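## Task

The tube capped in light blue is already in the gripper. Lower it fully into a free well of the rack standing on the shelved bench by the door. No tube may reach the floor, and every other tube must finish fully seated in a rack. The glass breaks if dropped more than a few centimetres (roughly a well's depth) or struck hard. Release it and pull away afterwards. The robot must not topple or be left leaning, and the result must hold without the robot supporting it.

## Robot and tools

Robot: a simulated Hello Robot Stretch 4 with one arm. It has an omni-wheel base, a lift riding on a mast, an arm that telescopes forward, a wrist with yaw, pitch and roll, and a two-finger gripper. It stands about 1.6 m tall, and the base rim lies within 0.23 m of the base origin. Cameras: head_camera, head_left_camera, head_right_camera (all on the head) and wrist_camera.

Frames: the base frame sits on the floor under the base centre, with x forward, y left and z up. hand_pose is reported in this frame and marks a point between the open fingertips. With all wrist joints at 0 its axes line up with the base frame's, but the printed value can be off. The odometry frame is the base frame as it was when the scene began. base_odometry heading runs from -3.142 to 3.142, positive to the left, and counts wheel slip as motion.

execute_actions(actions, cameras): actions is a list holding one action, or none (an empty list just returns state and images). An action has "base", "joints" or both, plus optional "pace" and "contact_limits". Alternatively it is {"end_of_arm": "enable_torque"} on its own, which brings back any wrist or gripper motor that has cut out.
- base takes exactly one key, each an offset from where the base last reported itself. translate_m: straight drive in metres, forward positive, -2 to 2. strafe_m: sideways in metres, left positive, -2 to 2. rotate_rad: turn in place in radians, counter-clockwise positive, -3.2 to 3.2.
- joints are absolute targets, by name. lift_m 0 to 1.2 m. arm_m 0 to 0.55 m. wrist_yaw_rad -1.134 to 4.276 (0 forward, positive left, 3.14 folded back; above 3.4 the arm may get in the way). wrist_pitch_rad -1.117 to 4.259 (0 level, 1.57 pointing down). wrist_roll_rad -1.117 to 4.259 (positive turns clockwise seen from behind). gripper_m -0.038 to 0.141, the fingertip gap in metres (below 0 they squeeze together). Targets outside a joint's range get clipped and the result says so. Any other bad value or unknown key rejects the whole call.
- pace: "slow", "default", "fast" or "max". Base speed is 0.1, 0.3, 0.4 or 0.6 m/s and turning 1, 2, 3 or 4 rad/s. With lift above 0.2 these are lowered, down to 0.3 m/s and 1 rad/s at lift 1.2.
- contact_limits: {"arm_m": 0 to 0.75} sets how hard the arm may push before it halts; the default is 0.5.
- cameras: a list of names, "all", null or omitted for every camera, [] for none. An unknown name rejects the call.
All motions in one action begin together. A single action runs for at most 15 s. Anything left out of an action may keep pushing toward its earlier target.

wait(seconds 0 to 10) returns state and images while the robot keeps its last command. zoom_image(camera, region [x0,y0,x1,y1] in pixels, at most 504x504) enlarges the latest full image. read_manual only gives licence text. finished_scene(scene 1 or 2) closes the scene and cannot be undone. Its result says whether the task was met and gives the next scene's task. If a call reports a stop, the rest of that reply's calls are skipped.

Result lines: base_status and joint_status say how each motion ended. "done" means it got there (for the base, that the wheels turned as far as asked). "off_target" means it stopped short and may still push. "contact_stop_at_<key>" means it met something; that part then holds or goes slack, and a slack lift can sink under load. "limit_stop_at_<name>": own_body marks a self-collision guard, so move away from the body; tilt means a lean over 6 degrees, which leaves lift, arm and wheels slack. "torque_fault" means a wrist or gripper motor went limp; send enable_torque. on_its_own lists what was not commanded, and there "held at" means a target, not a position. lidar_m gives 12 distances in 30-degree sectors: the 1st straight ahead, then counter-clockwise (4th left, 7th behind, 10th right). "-" means nothing seen or closer than 0.25 m. It misses glass and thin legs. wrist_depth_mm is a 7x7 grid of depths in mm (100 to 2000). motor_effort is in percent with the peak in brackets; the offsets are fixed and noisy. turned_by_wheels differing from turned_by_imu by more than 0.1 rad means a hit or a slip. base_tilt is in degrees.

Gripping: command a gap smaller than the object's width; squeezing harder pulls it toward the wrist. Neither the reading nor "done" confirms a grasp, though a firm grip changes the gripper effort. If the fingertips catch on a surface, raise the lift.

Cautions: the tubes are glass. Lower them slowly and release only when seated, and never let one drop more than a few cm. Hit nothing hard. Don't drive or turn with more than 1 kg in the gripper while arm_m is above 0.2, and don't push steadily with a raised gripper, or the robot may tip. At the start, lift_m 0.4 with wrist_yaw_rad 0 unfolds the wrist. The scene keeps running while you think. Afterwards, open the gripper and back away.

Each tool is called after "Call:" as a command line: name --argument value for each argument, lists and objects as JSON in quotes; but a table of rows of numbers goes row by row, as --pt "numbers of a row", without its own name.

## Session

Call:
execute_actions --actions '[]'

Scene clock: 0.00 s.
base_odometry: x=+0.000 y=+0.000 heading=+0.000 (m, m, rad; odometry frame)
turned_by_wheels: +0.000 (rad since the last result)
turned_by_imu: +0.000 (rad since the last result)
base_tilt: forward=+0.5 right=-0.1 (deg)
lidar_m: 1.51 1.45 1.57 1.88 1.84 1.54 1.18 1.18 1.33 1.34 1.28 1.40
base_status: not commanded
joint_positions: lift_m=+0.601 arm_m=+0.002 wrist_yaw_rad=+0.017 wrist_pitch_rad=+0.137 wrist_roll_rad=-0.009 gripper_m=-0.038
joint_status: not commanded
motor_effort: lift_m=+20 arm_m=+0 wrist_yaw_rad=+1 wrist_pitch_rad=-4 wrist_roll_rad=+0 gripper_m=-15 wheel_0=+0 wheel_1=+0 wheel_2=+0 (%)
hand_pose: x=+0.4601 y=-0.0826 z=+0.7403 quat_wxyz=(+0.998, -0.005, +0.068, +0.009) (m; base frame)
wrist_depth_mm: 1397 1708 1863 - - - 1921 / 1118 1255 1921 - - - 1863 / 1118 1205 1983 - - - 1921 / 1160 1255 1983 - - - - / 1160 1255 - - - - 1983 / 1182 1281 180 206 179 1708 1808 / 1255 1255 1366 172 1397 1255 1397
pictures: head_camera, head_left_camera, head_right_camera, wrist_camera
Images, in order (width x height): head_camera 420x560, head_left_camera 420x672, head_right_camera 420x672, wrist_camera 616x392.

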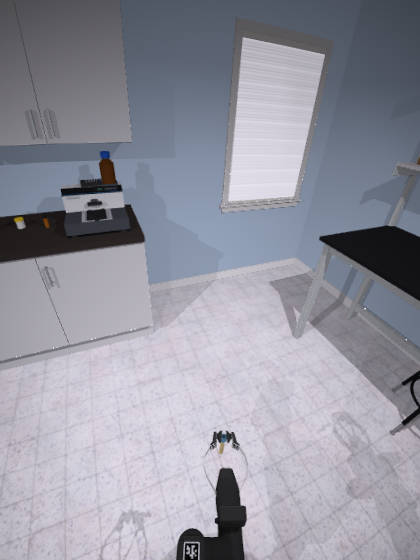

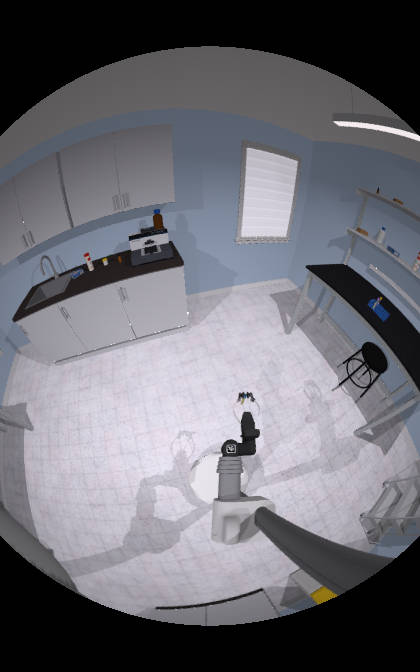

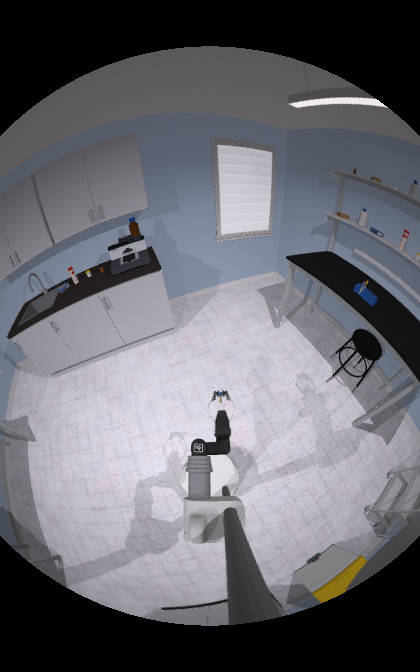

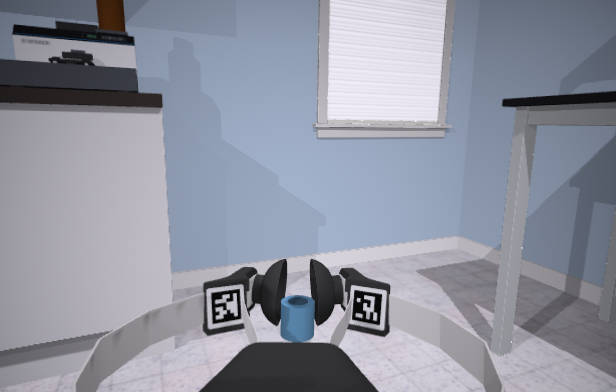

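Call:
execute_actions --actions '[{"base":{"rotate_rad":-1.2},"joints":{"lift_m":0.95}}]'

Scene clock: 6.10 s.
base_odometry: x=+0.000 y=+0.000 heading=-1.200 (m, m, rad; odometry frame)
turned_by_wheels: -1.200 (rad since the last result)
turned_by_imu: -1.198 (rad since the last result)
base_tilt: forward=+0.5 right=+0.0 (deg)
lidar_m: 0.43 1.31 2.20 1.43 1.50 1.94 1.89 1.97 1.22 1.19 1.23 1.57
base_status: done
joint_positions: lift_m=+0.950 arm_m=+0.002 wrist_yaw_rad=+0.017 wrist_pitch_rad=+0.137 wrist_roll_rad=-0.009 gripper_m=-0.038
joint_status: all done
motor_effort: lift_m=+22(24) arm_m=+0(0) wrist_yaw_rad=+1(0) wrist_pitch_rad=-7(6) wrist_roll_rad=+0(0) gripper_m=-18(18) wheel_0=+2(6) wheel_1=+1(7) wheel_2=+0(4) (%)
hand_pose: x=+0.4601 y=-0.0827 z=+1.0886 quat_wxyz=(+0.998, -0.005, +0.068, +0.009) (m; base frame)
wrist_depth_mm: 1808 1808 1808 1863 1808 1808 1863 / 1808 1863 1808 1863 1863 1863 1921 / 1921 1921 1863 1921 1921 1983 1921 / 1366 1281 1430 1430 1983 1983 - / - - 1983 1983 - - - / - - 180 206 179 - - / 1983 1808 1921 172 1983 1863 1921
pictures: head_camera, head_left_camera, head_right_camera, wrist_camera
camera_calibration (this result's frames):
wrist_camera: T_world_to_cam=[[0.0128186, -0.999637, 0.0236957, -0.117753], [-0.154375, -0.025392, -0.987686, 1.19809], [0.987929, 0.00900277, -0.154645, -0.0607556], [0, 0, 0, 1]] pos_world=[0.246487, -0.0867415, 1.17673]
Images, in order (width x height): head_camera 420x560, head_left_camera 420x672, head_right_camera 420x672, wrist_camera 616x392.

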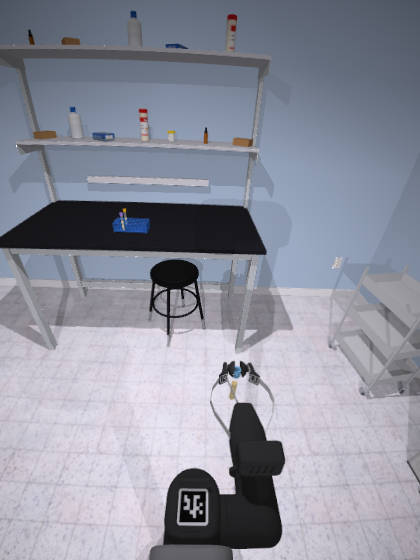

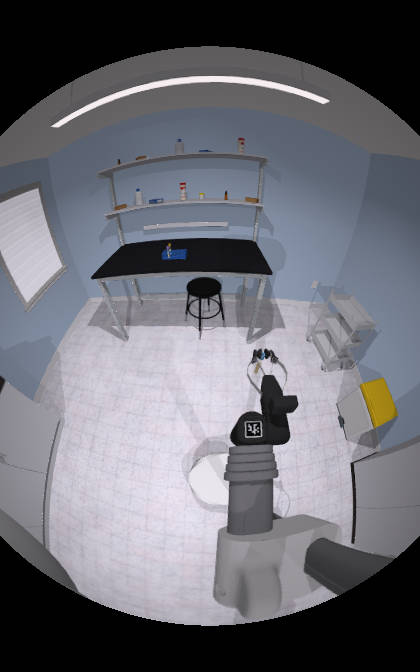

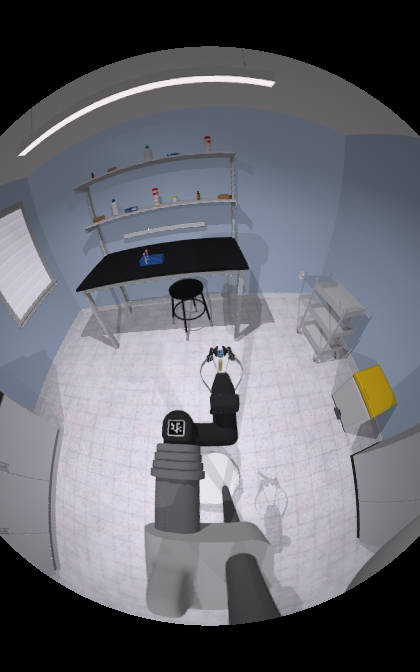

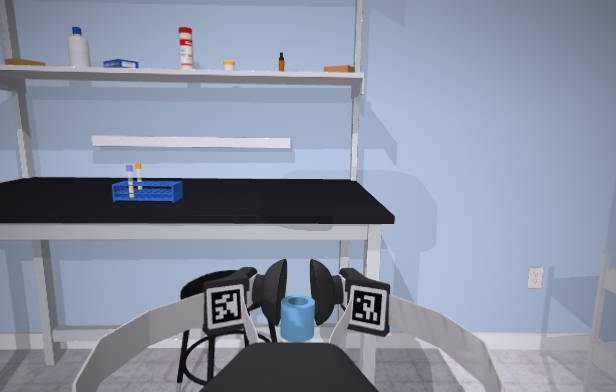

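Call:
execute_actions --actions '[{"base":{"rotate_rad":-2.2}}]' --cameras '["head_camera","head_left_camera"]'

Scene clock: 12.93 s.
base_odometry: x=+0.000 y=+0.000 heading=+2.884 (m, m, rad; odometry frame)
turned_by_wheels: -2.200 (rad since the last result)
turned_by_imu: -2.198 (rad since the last result)
base_tilt: forward=+0.5 right=-0.1 (deg)
lidar_m: 0.42 1.19 1.24 1.48 1.27 1.34 2.29 1.44 1.53 1.94 1.85 1.90
base_status: done
joint_positions: lift_m=+0.950 arm_m=+0.002 wrist_yaw_rad=+0.017 wrist_pitch_rad=+0.137 wrist_roll_rad=-0.009 gripper_m=-0.038
joint_status: not commanded
motor_effort: lift_m=+21(22) arm_m=+0(0) wrist_yaw_rad=+1(1) wrist_pitch_rad=-7(6) wrist_roll_rad=+0(0) gripper_m=-17(21) wheel_0=+2(8) wheel_1=+1(7) wheel_2=+0(4) (%)
hand_pose: x=+0.4601 y=-0.0827 z=+1.0887 quat_wxyz=(+0.998, -0.005, +0.068, +0.009) (m; base frame)
wrist_depth_mm: 854 960 1078 1255 - - - / 866 976 1098 1281 - - - / 891 991 1138 1336 - - - / 904 1025 1160 1366 - - - / 917 1025 1160 1397 - - - / 931 1025 180 206 179 - - / 946 1060 1229 172 1983 1808 1983
pictures: head_camera, head_left_camera
Images, in order (width x height): head_camera 420x560, head_left_camera 420x672.

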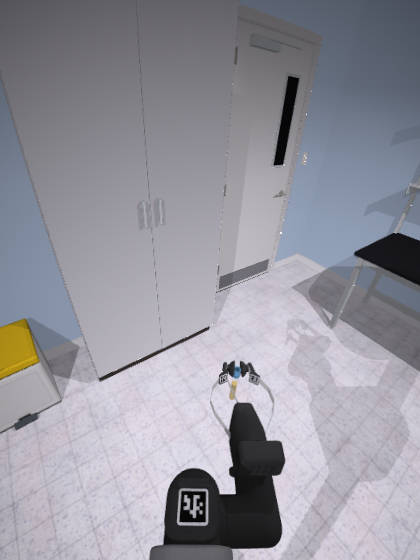

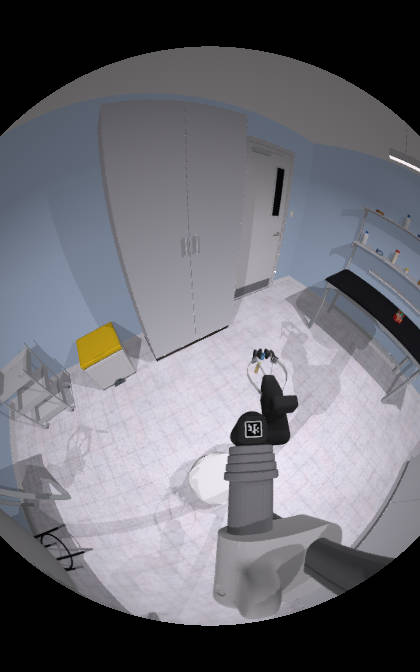

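Call:
execute_actions --actions '[{"base":{"rotate_rad":-0.95},"joints":{"lift_m":1.05}}]'

Scene clock: 23.20 s.
base_odometry: x=+0.000 y=+0.000 heading=+1.934 (m, m, rad; odometry frame)
turned_by_wheels: -0.950 (rad since the last result)
turned_by_imu: -0.948 (rad since the last result)
base_tilt: forward=+0.5 right=-0.1 (deg)
lidar_m: 1.83 1.93 1.23 1.16 1.25 1.34 1.32 1.37 2.18 1.44 1.56 1.91
base_status: done
joint_positions: lift_m=+1.050 arm_m=+0.002 wrist_yaw_rad=+0.017 wrist_pitch_rad=+0.137 wrist_roll_rad=-0.009 gripper_m=-0.038
joint_status: all done
motor_effort: lift_m=+23(22) arm_m=+0(0) wrist_yaw_rad=+1(1) wrist_pitch_rad=-7(6) wrist_roll_rad=+0(0) gripper_m=-18(20) wheel_0=+2(6) wheel_1=+1(8) wheel_2=+0(5) (%)
hand_pose: x=+0.4601 y=-0.0827 z=+1.1886 quat_wxyz=(+0.998, -0.005, +0.068, +0.009) (m; base frame)
wrist_depth_mm: - - - - - - - / - - - - - - - / - - - - - - - / - - - - - - - / - - 1863 1756 1983 - - / - - 180 206 179 - - / - 1921 - 172 - 1921 -
pictures: head_camera, head_left_camera, head_right_camera, wrist_camera
camera_calibration (this result's frames):
wrist_camera: T_world_to_cam=[[0.0127989, -0.999637, 0.0237001, -0.120124], [-0.154387, -0.0253934, -0.987684, 1.29685], [0.987928, 0.00898224, -0.154656, -0.045289], [0, 0, 0, 1]] pos_world=[0.246497, -0.0867427, 1.27672]
Images, in order (width x height): head_camera 420x560, head_left_camera 420x672, head_right_camera 420x672, wrist_camera 616x392.

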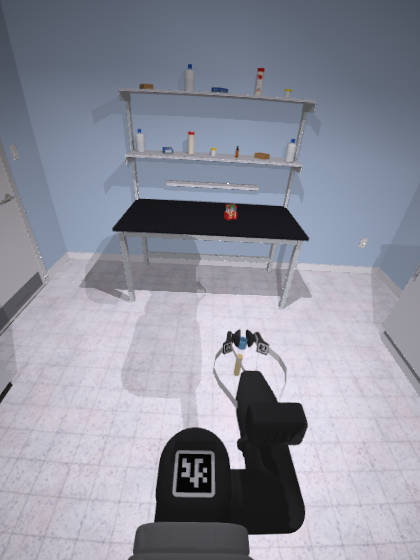

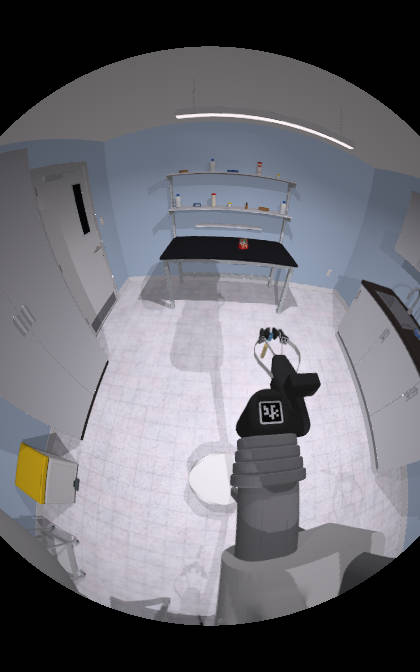

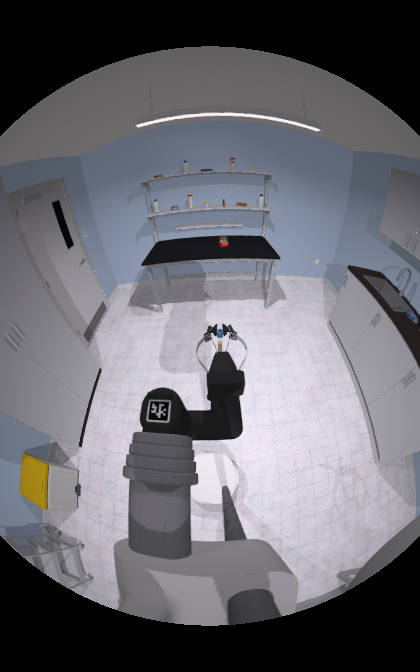

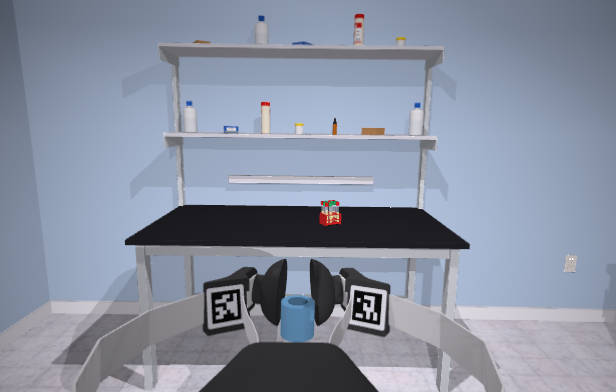

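Call:
execute_actions --actions '[{"base":{"translate_m":1.4},"joints":{"lift_m":1.1}}]'

Scene clock: 32.70 s.
base_odometry: x=-0.497 y=+1.309 heading=+1.934 (m, m, rad; odometry frame)
turned_by_wheels: +0.000 (rad since the last result)
turned_by_imu: +0.000 (rad since the last result)
base_tilt: forward=+0.5 right=-0.1 (deg)
lidar_m: 0.46 0.49 0.65 1.49 1.23 1.69 3.45 2.12 1.57 1.47 0.68 0.48
base_status: done
joint_positions: lift_m=+1.100 arm_m=+0.002 wrist_yaw_rad=+0.017 wrist_pitch_rad=+0.137 wrist_roll_rad=-0.009 gripper_m=-0.038
joint_status: all done
motor_effort: lift_m=+21(24) arm_m=+0(0) wrist_yaw_rad=+1(1) wrist_pitch_rad=-8(4) wrist_roll_rad=+1(0) gripper_m=-15(18) wheel_0=-1(6) wheel_1=-1(5) wheel_2=+0(9) (%)
hand_pose: x=+0.4601 y=-0.0827 z=+1.2387 quat_wxyz=(+0.998, -0.005, +0.068, +0.009) (m; base frame)
wrist_depth_mm: 976 976 976 976 976 976 976 / 1008 1008 1008 1008 1008 991 991 / 1025 1025 1025 1025 1025 1025 1008 / 1060 1060 1060 1078 1060 1060 1008 / 1078 1078 1060 1078 1060 1078 1078 / 1118 1118 180 206 179 1118 1118 / 931 842 917 172 931 854 946
pictures: head_camera, head_left_camera, head_right_camera, wrist_camera
camera_calibration (this result's frames):
wrist_camera: T_world_to_cam=[[0.0127988, -0.999637, 0.0236998, -0.121311], [-0.154387, -0.0253931, -0.987684, 1.34632], [0.987928, 0.00898219, -0.154656, -0.0375419], [0, 0, 0, 1]] pos_world=[0.246497, -0.0867428, 1.32681]
Images, in order (width x height): head_camera 420x560, head_left_camera 420x672, head_right_camera 420x672, wrist_camera 616x392.

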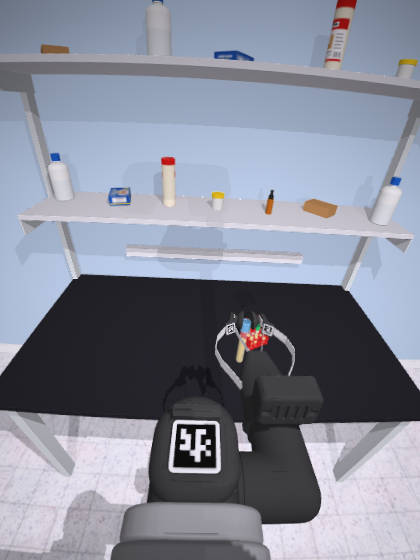

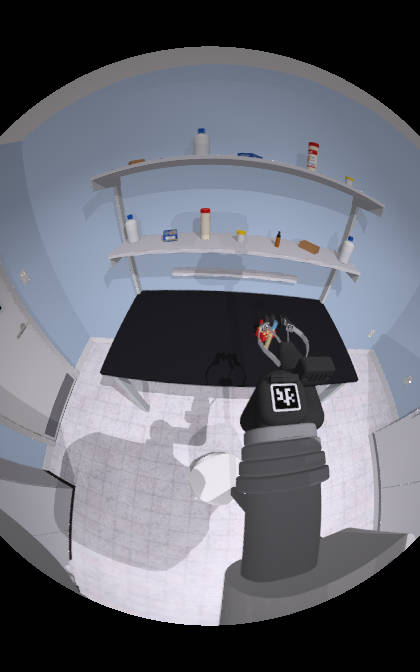

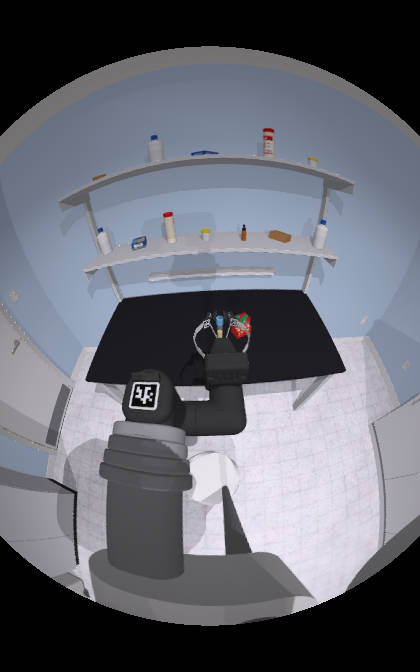

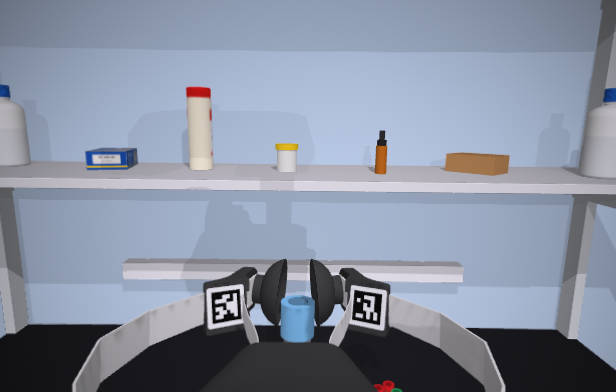

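Call:
execute_actions --actions '[{"base":{"translate_m":0.15},"joints":{"wrist_yaw_rad":1.0},"pace":"slow"}]' --cameras '["head_camera","head_right_camera","head_left_camera"]'

Call:
zoom_image --camera "head_camera" --region '[200, 320, 320, 420]'

Scene clock: 41.57 s.
base_odometry: x=-0.551 y=+1.449 heading=+1.934 (m, m, rad; odometry frame)
turned_by_wheels: +0.000 (rad since the last result)
turned_by_imu: +0.002 (rad since the last result)
base_tilt: forward=+0.5 right=-0.1 (deg)
lidar_m: 0.31 0.36 0.47 1.56 1.28 1.67 3.62 2.15 1.55 1.48 0.47 0.33
base_status: done
joint_positions: lift_m=+1.100 arm_m=+0.002 wrist_yaw_rad=+1.000 wrist_pitch_rad=+0.137 wrist_roll_rad=-0.009 gripper_m=-0.038
joint_status: all done
motor_effort: lift_m=+21(21) arm_m=+0(0) wrist_yaw_rad=+2(8) wrist_pitch_rad=-4(8) wrist_roll_rad=+0(0) gripper_m=-15(17) wheel_0=+1(3) wheel_1=+0(4) wheel_2=-1(4) (%)
hand_pose: x=+0.4009 y=+0.1932 z=+1.2387 quat_wxyz=(+0.875, -0.037, +0.058, +0.478) (m; base frame)
wrist_depth_mm: 1281 1464 1618 1464 1098 866 723 / 1336 1464 1708 1499 1118 891 741 / 1336 1499 1708 1499 1118 891 741 / 1366 1537 1756 1576 904 647 585 / 1397 1576 1808 1537 1160 917 759 / 1430 1537 180 207 179 917 759 / 1430 1576 1863 172 931 854 778
pictures: head_camera, head_left_camera, head_right_camera
Images, in order (width x height): head_camera 420x560, head_left_camera 420x672, head_right_camera 420x672.

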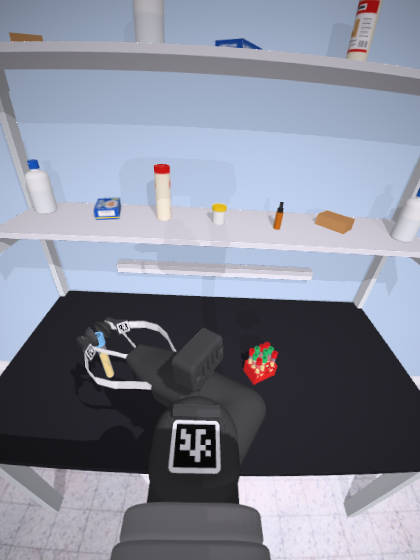

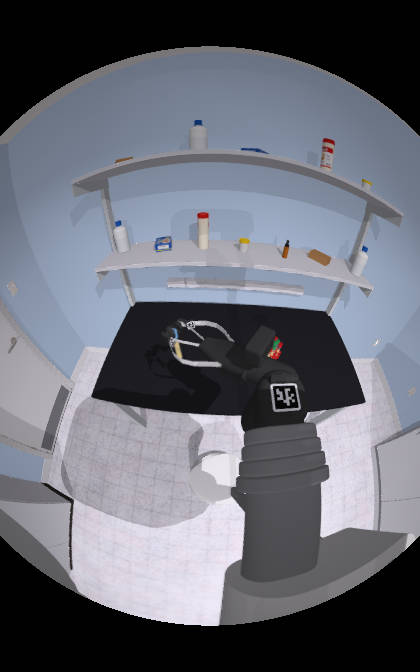

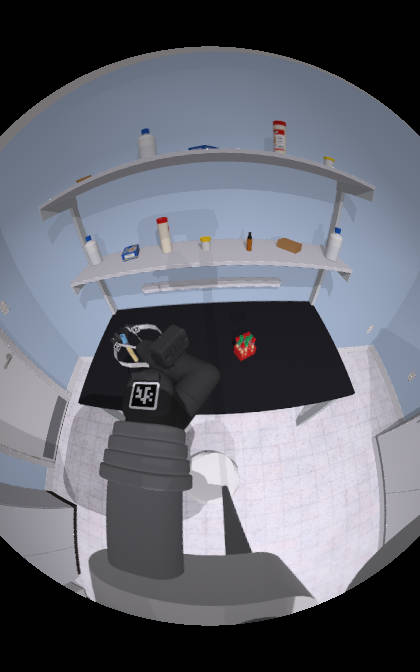

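Region (200, 320, 320, 420) of head_camera's 420x560 image, scaled by 4.200, with more detail than that image has.

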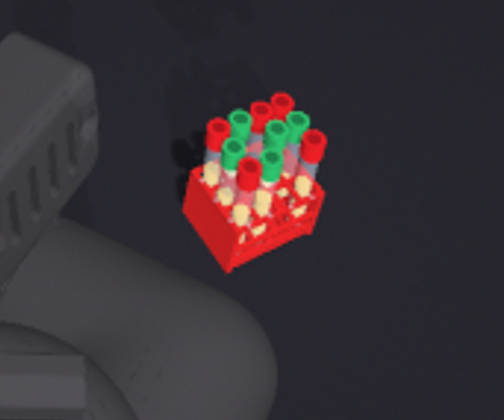

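Call:
execute_actions --actions '[{"base":{"strafe_m":-0.40},"joints":{"gripper_m":-0.01}}]'

Call:
zoom_image --camera "head_camera" --region '[60, 300, 200, 420]'

Scene clock: 105.37 s.
base_odometry: x=-0.177 y=+1.591 heading=+1.934 (m, m, rad; odometry frame)
turned_by_wheels: +0.000 (rad since the last result)
turned_by_imu: +0.003 (rad since the last result)
base_tilt: forward=+0.6 right=-0.1 (deg)
lidar_m: 0.29 0.32 0.44 1.96 1.67 2.33 3.71 1.58 1.16 1.05 0.43 0.33
base_status: done
joint_positions: lift_m=+1.100 arm_m=+0.002 wrist_yaw_rad=+1.000 wrist_pitch_rad=+0.137 wrist_roll_rad=-0.009 gripper_m=-0.010
joint_status: all done
motor_effort: lift_m=+21(21) arm_m=+0(0) wrist_yaw_rad=+1(2) wrist_pitch_rad=-7(7) wrist_roll_rad=+0(0) gripper_m=-16(20) wheel_0=+1(8) wheel_1=+1(6) wheel_2=+1(0) (%)
hand_pose: x=+0.4009 y=+0.1932 z=+1.2387 quat_wxyz=(+0.875, -0.037, +0.058, +0.479) (m; base frame)
wrist_depth_mm: 1618 1808 1983 1255 1078 866 732 / 1661 1863 - 1499 1118 878 732 / 1661 1921 - 1397 1042 891 759 / 1756 1921 - 1430 1025 647 585 / 1756 1921 - 1464 1118 917 759 / 1808 1983 185 215 184 891 750 / 1808 854 976 130 931 866 778
pictures: head_camera, head_left_camera, head_right_camera, wrist_camera
camera_calibration (this result's frames):
wrist_camera: T_world_to_cam=[[0.839093, -0.543472, 0.0236985, -0.264165], [-0.0644472, -0.142572, -0.987684, 1.33077], [0.540157, 0.827231, -0.154656, 0.0398717], [0, 0, 0, 1]] pos_world=[0.285887, 0.0131815, 1.32681]
Images, in order (width x height): head_camera 420x560, head_left_camera 420x672, head_right_camera 420x672, wrist_camera 616x392.

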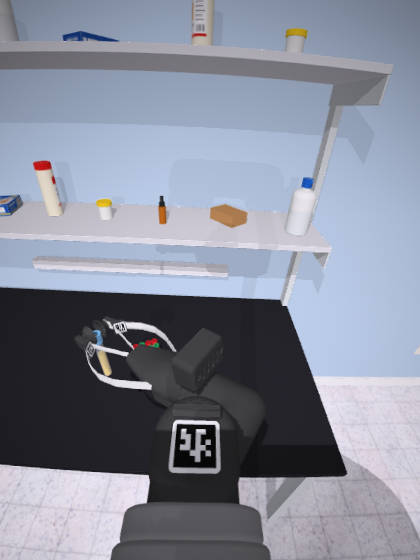

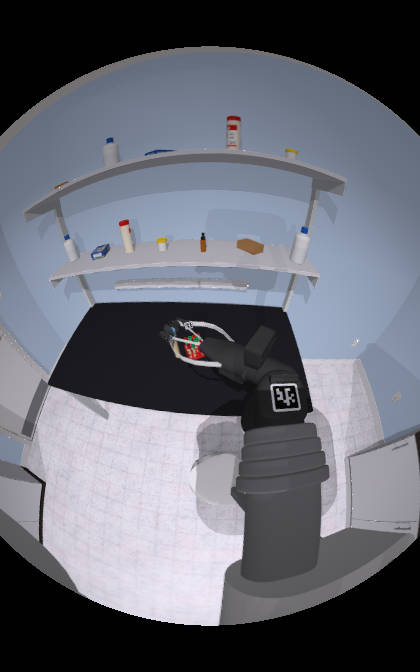

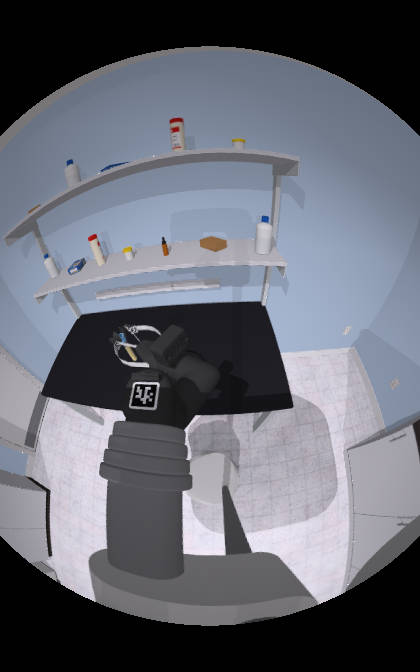

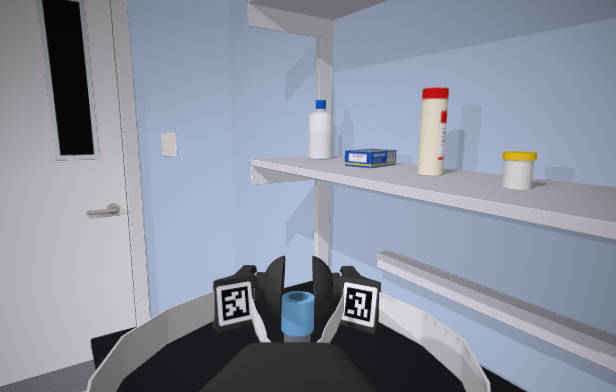

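Region (60, 300, 200, 420) of head_camera's 420x560 image, scaled by 3.600, with more detail than that image has; it fills the top 432 rows of this view, and the rest is white.

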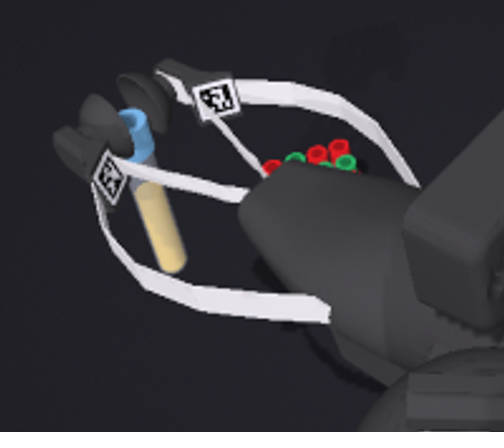

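Call:
execute_actions --actions '[{"base":{"strafe_m":0.015},"joints":{"lift_m":0.87,"arm_m":0.245}}]'

Call:
zoom_image --camera "head_camera" --region '[100, 290, 200, 390]'

Call:
zoom_image --camera "head_left_camera" --region '[160, 300, 240, 380]'

Scene clock: 120.33 s.
base_odometry: x=-0.191 y=+1.586 heading=+1.934 (m, m, rad; odometry frame)
turned_by_wheels: +0.000 (rad since the last result)
turned_by_imu: +0.002 (rad since the last result)
base_tilt: forward=+0.6 right=-0.1 (deg)
lidar_m: 0.31 0.32 0.47 1.95 1.66 2.34 3.78 1.60 1.15 1.09 0.46 0.34
base_status: done
joint_positions: lift_m=+0.870 arm_m=+0.244 wrist_yaw_rad=+1.000 wrist_pitch_rad=+0.137 wrist_roll_rad=-0.009 gripper_m=-0.010
joint_status: all done
motor_effort: lift_m=+17(21) arm_m=+6(5) wrist_yaw_rad=+1(2) wrist_pitch_rad=-7(6) wrist_roll_rad=+1(1) gripper_m=-13(13) wheel_0=+0(6) wheel_1=+1(8) wheel_2=+0(0) (%)
hand_pose: x=+0.6428 y=+0.1932 z=+1.0090 quat_wxyz=(+0.875, -0.037, +0.058, +0.479) (m; base frame)
wrist_depth_mm: 1618 1808 1499 508 449 449 449 / 1661 1808 1060 946 750 621 521 / 1618 1921 1661 1060 788 627 530 / 1708 1921 1708 1098 750 621 535 / 1708 1008 1025 1008 809 627 504 / 707 707 185 215 183 640 549 / 535 492 569 130 539 500 535
pictures: head_camera, head_left_camera, head_right_camera, wrist_camera
camera_calibration (this result's frames):
wrist_camera: T_world_to_cam=[[0.839092, -0.543473, 0.023699, -0.461675], [-0.0644891, -0.142637, -0.987672, 1.11954], [0.540153, 0.82722, -0.154733, -0.126211], [0, 0, 0, 1]] pos_world=[0.52776, 0.0131844, 1.09715]
Images, in order (width x height): head_camera 420x560, head_left_camera 420x672, head_right_camera 420x672, wrist_camera 616x392.

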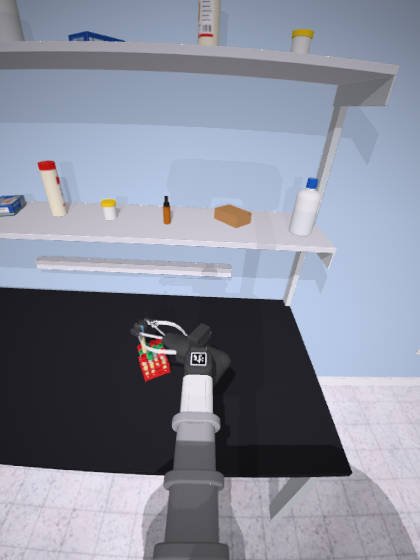

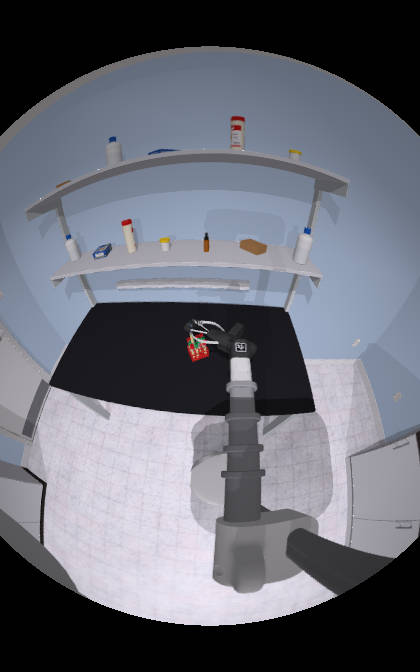

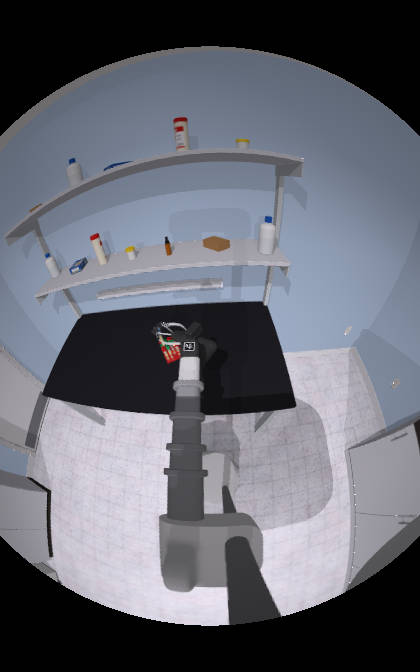

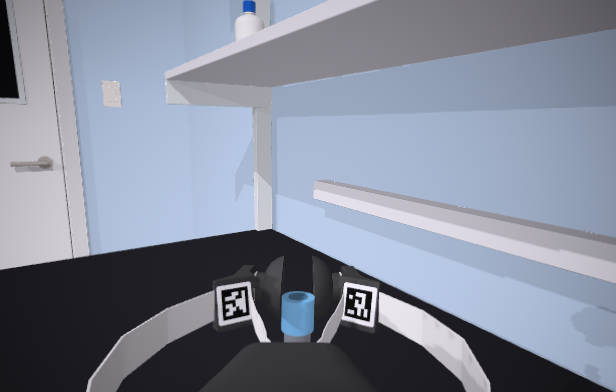

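Region (100, 290, 200, 390) of head_camera's 420x560 image, scaled by 5.040, with more detail than that image has.

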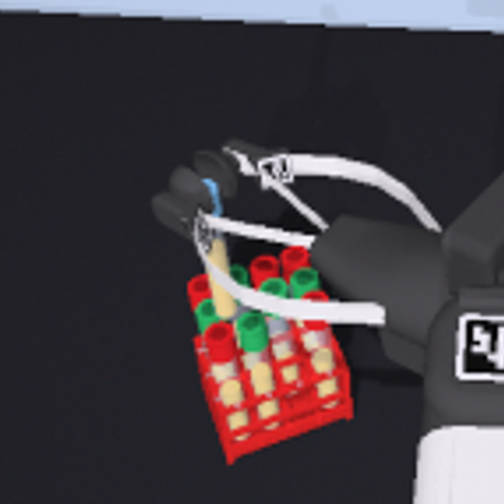

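Region (160, 300, 240, 380) of head_left_camera's 420x672 image, scaled by 6.300, with more detail than that image has.

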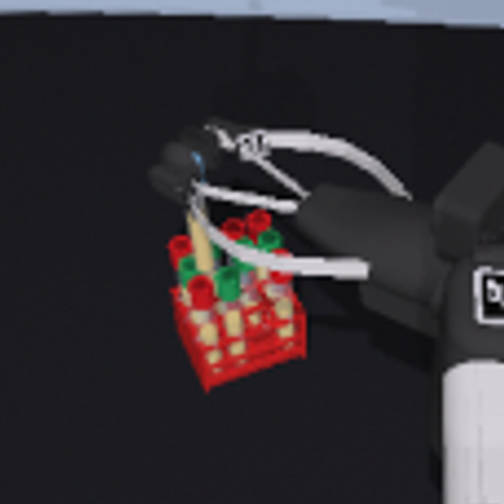

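Call:
execute_actions --actions '[{"base":{"strafe_m":0.028},"joints":{"lift_m":0.85,"arm_m":0.262},"pace":"slow"}]' --cameras '["head_camera","head_right_camera","head_left_camera"]'

Call:
zoom_image --camera "head_camera" --region '[110, 300, 200, 390]'

Call:
zoom_image --camera "head_left_camera" --region '[175, 310, 235, 370]'

Call:
zoom_image --camera "head_right_camera" --region '[145, 310, 205, 370]'

Scene clock: 144.10 s.
base_odometry: x=-0.217 y=+1.576 heading=+1.934 (m, m, rad; odometry frame)
turned_by_wheels: +0.000 (rad since the last result)
turned_by_imu: +0.001 (rad since the last result)
base_tilt: forward=+0.5 right=+0.0 (deg)
lidar_m: 0.29 0.34 0.47 1.92 1.62 2.33 3.58 1.66 1.17 1.10 0.46 0.34
base_status: done
joint_positions: lift_m=+0.850 arm_m=+0.261 wrist_yaw_rad=+1.000 wrist_pitch_rad=+0.137 wrist_roll_rad=-0.009 gripper_m=-0.010
joint_status: all done
motor_effort: lift_m=+17(17) arm_m=+6(7) wrist_yaw_rad=+1(1) wrist_pitch_rad=-7(7) wrist_roll_rad=+0(0) gripper_m=-14(12) wheel_0=-1(7) wheel_1=+1(3) wheel_2=+0(1) (%)
hand_pose: x=+0.6597 y=+0.1932 z=+0.9890 quat_wxyz=(+0.875, -0.037, +0.058, +0.479) (m; base frame)
wrist_depth_mm: 1576 1808 931 535 535 530 484 / 1576 1808 1008 976 759 603 504 / 1618 1863 1618 1042 768 609 512 / 1661 1863 1661 1060 750 585 508 / 1661 960 960 960 788 615 488 / 661 654 185 213 184 621 530 / 504 462 530 130 508 466 512
pictures: head_camera, head_left_camera, head_right_camera
Images, in order (width x height): head_camera 420x560, head_left_camera 420x672, head_right_camera 420x672.

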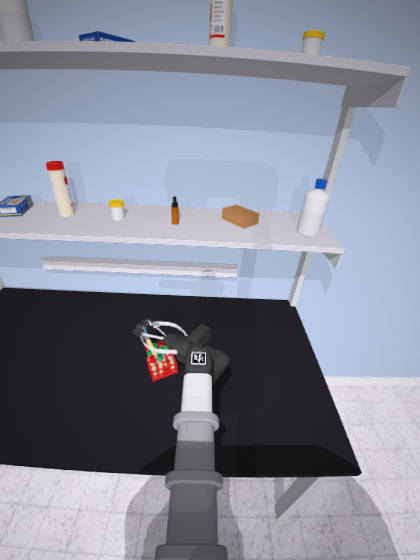

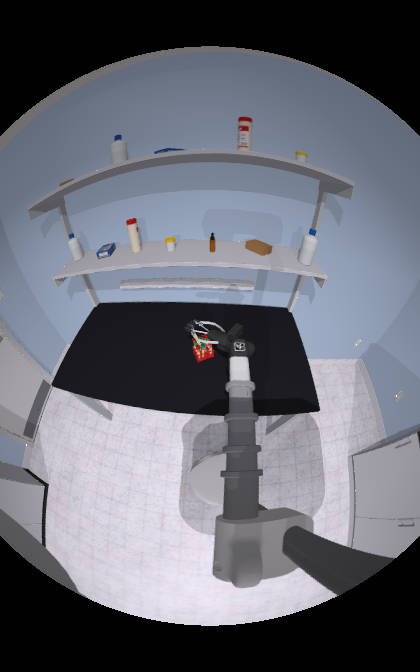

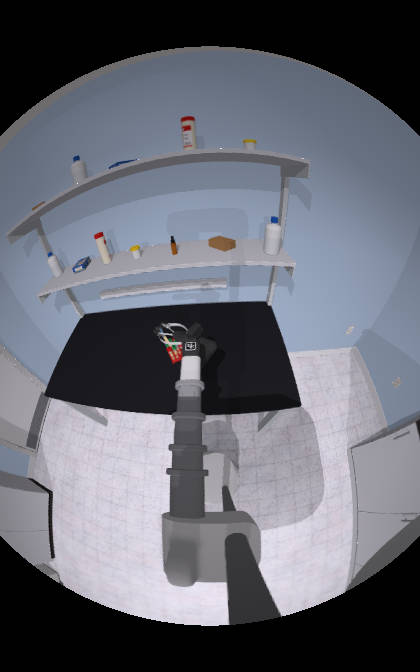

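Region (110, 300, 200, 390) of head_camera's 420x560 image, scaled by 5.600, with more detail than that image has.

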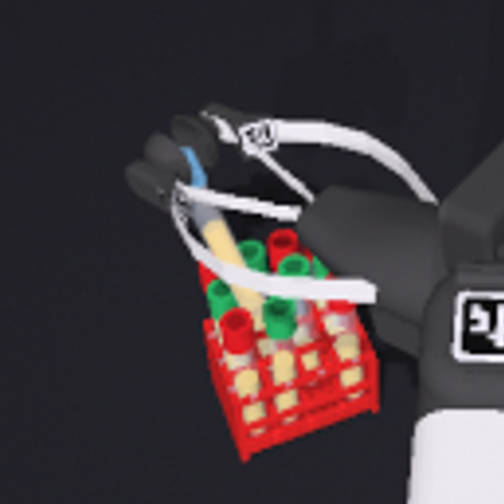

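Region (175, 310, 235, 370) of head_left_camera's 420x672 image, scaled by 8.400, with more detail than that image has.

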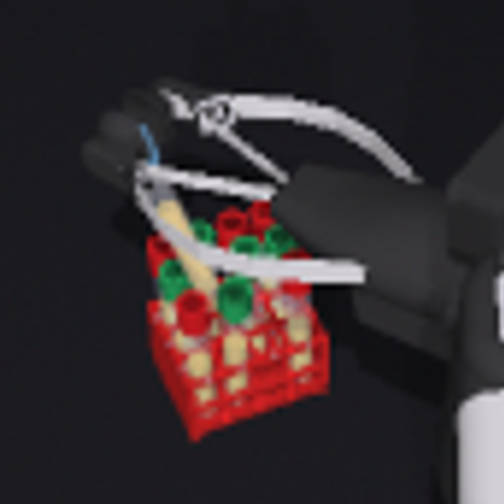

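Region (145, 310, 205, 370) of head_right_camera's 420x672 image, scaled by 8.400, with more detail than that image has.

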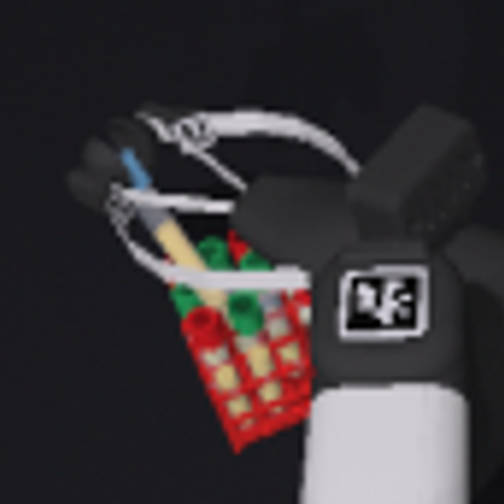

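Call:
execute_actions --actions '[{"base":{"strafe_m":-0.028},"joints":{"arm_m":0.245},"pace":"slow"}]' --cameras '["head_camera","wrist_camera","head_left_camera"]'

Call:
zoom_image --camera "head_camera" --region '[110, 300, 200, 390]'

Call:
zoom_image --camera "head_left_camera" --region '[175, 310, 235, 370]'

Scene clock: 158.90 s.
base_odometry: x=-0.191 y=+1.586 heading=+1.934 (m, m, rad; odometry frame)
turned_by_wheels: +0.000 (rad since the last result)
turned_by_imu: +0.002 (rad since the last result)
base_tilt: forward=+0.6 right=-0.1 (deg)
lidar_m: 0.31 0.33 0.44 1.93 1.64 2.33 3.77 1.58 1.17 1.11 0.45 0.35
base_status: done
joint_positions: lift_m=+0.850 arm_m=+0.246 wrist_yaw_rad=+1.000 wrist_pitch_rad=+0.137 wrist_roll_rad=-0.009 gripper_m=-0.010
joint_status: all done
motor_effort: lift_m=+17(17) arm_m=-7(6) wrist_yaw_rad=+1(1) wrist_pitch_rad=-7(6) wrist_roll_rad=+0(0) gripper_m=-15(17) wheel_0=+2(5) wheel_1=-1(7) wheel_2=+1(1) (%)
hand_pose: x=+0.6451 y=+0.1932 z=+0.9890 quat_wxyz=(+0.875, -0.037, +0.058, +0.479) (m; base frame)
wrist_depth_mm: 1618 1863 1430 535 530 530 492 / 1618 1863 1042 991 768 615 517 / 1661 1863 1661 1042 788 621 525 / 1708 1921 1708 1098 750 609 525 / 1661 946 960 946 809 640 512 / 661 661 185 216 183 627 544 / 508 462 525 130 504 469 512
pictures: head_camera, head_left_camera, wrist_camera
camera_calibration (this result's frames):
wrist_camera: T_world_to_cam=[[0.839092, -0.543472, 0.0236988, -0.463144], [-0.0644882, -0.142635, -0.987672, 1.09995], [0.540153, 0.82722, -0.154731, -0.130558], [0, 0, 0, 1]] pos_world=[0.530076, 0.0131843, 1.07716]
Images, in order (width x height): head_camera 420x560, head_left_camera 420x672, wrist_camera 616x392.

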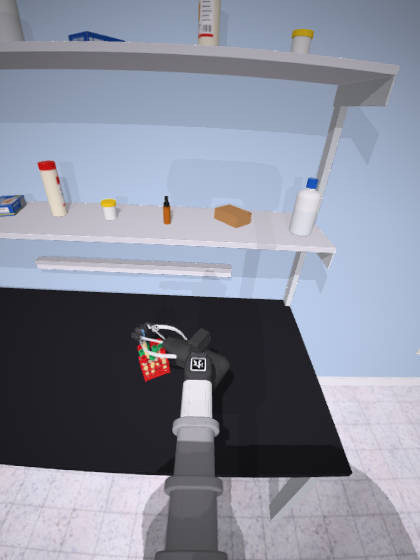

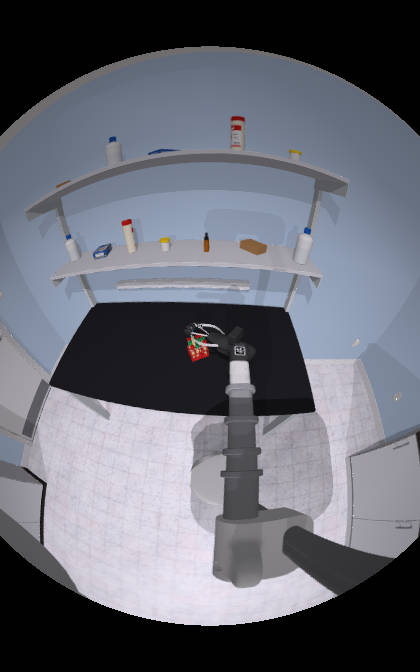

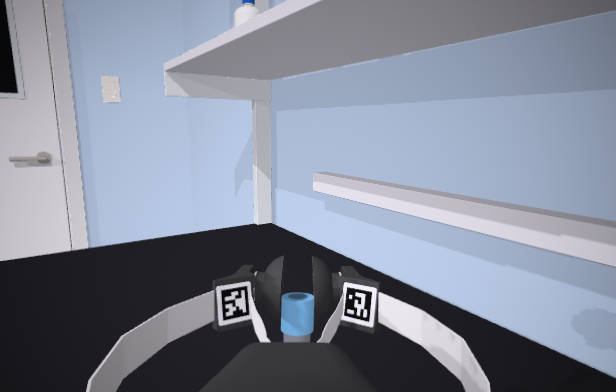

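Region (110, 300, 200, 390) of head_camera's 420x560 image, scaled by 5.600, with more detail than that image has.

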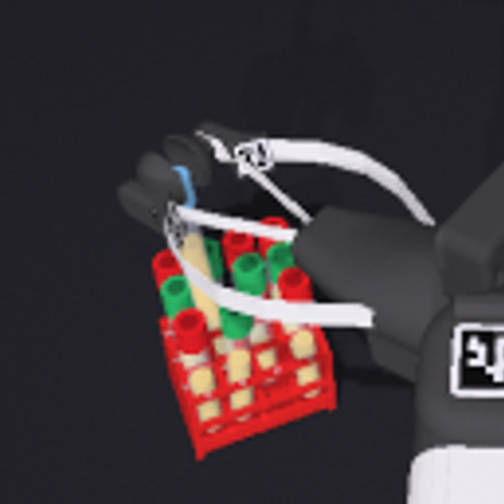

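Region (175, 310, 235, 370) of head_left_camera's 420x672 image, scaled by 8.400, with more detail than that image has.

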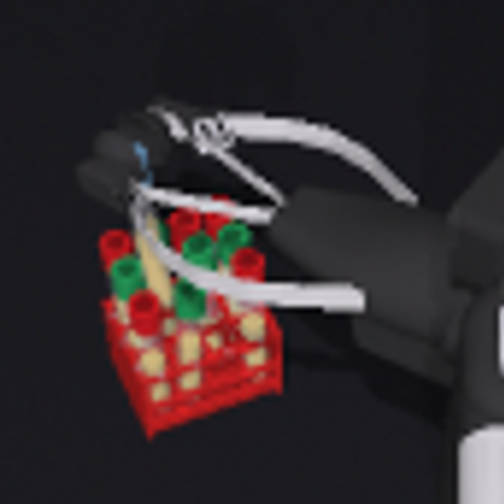

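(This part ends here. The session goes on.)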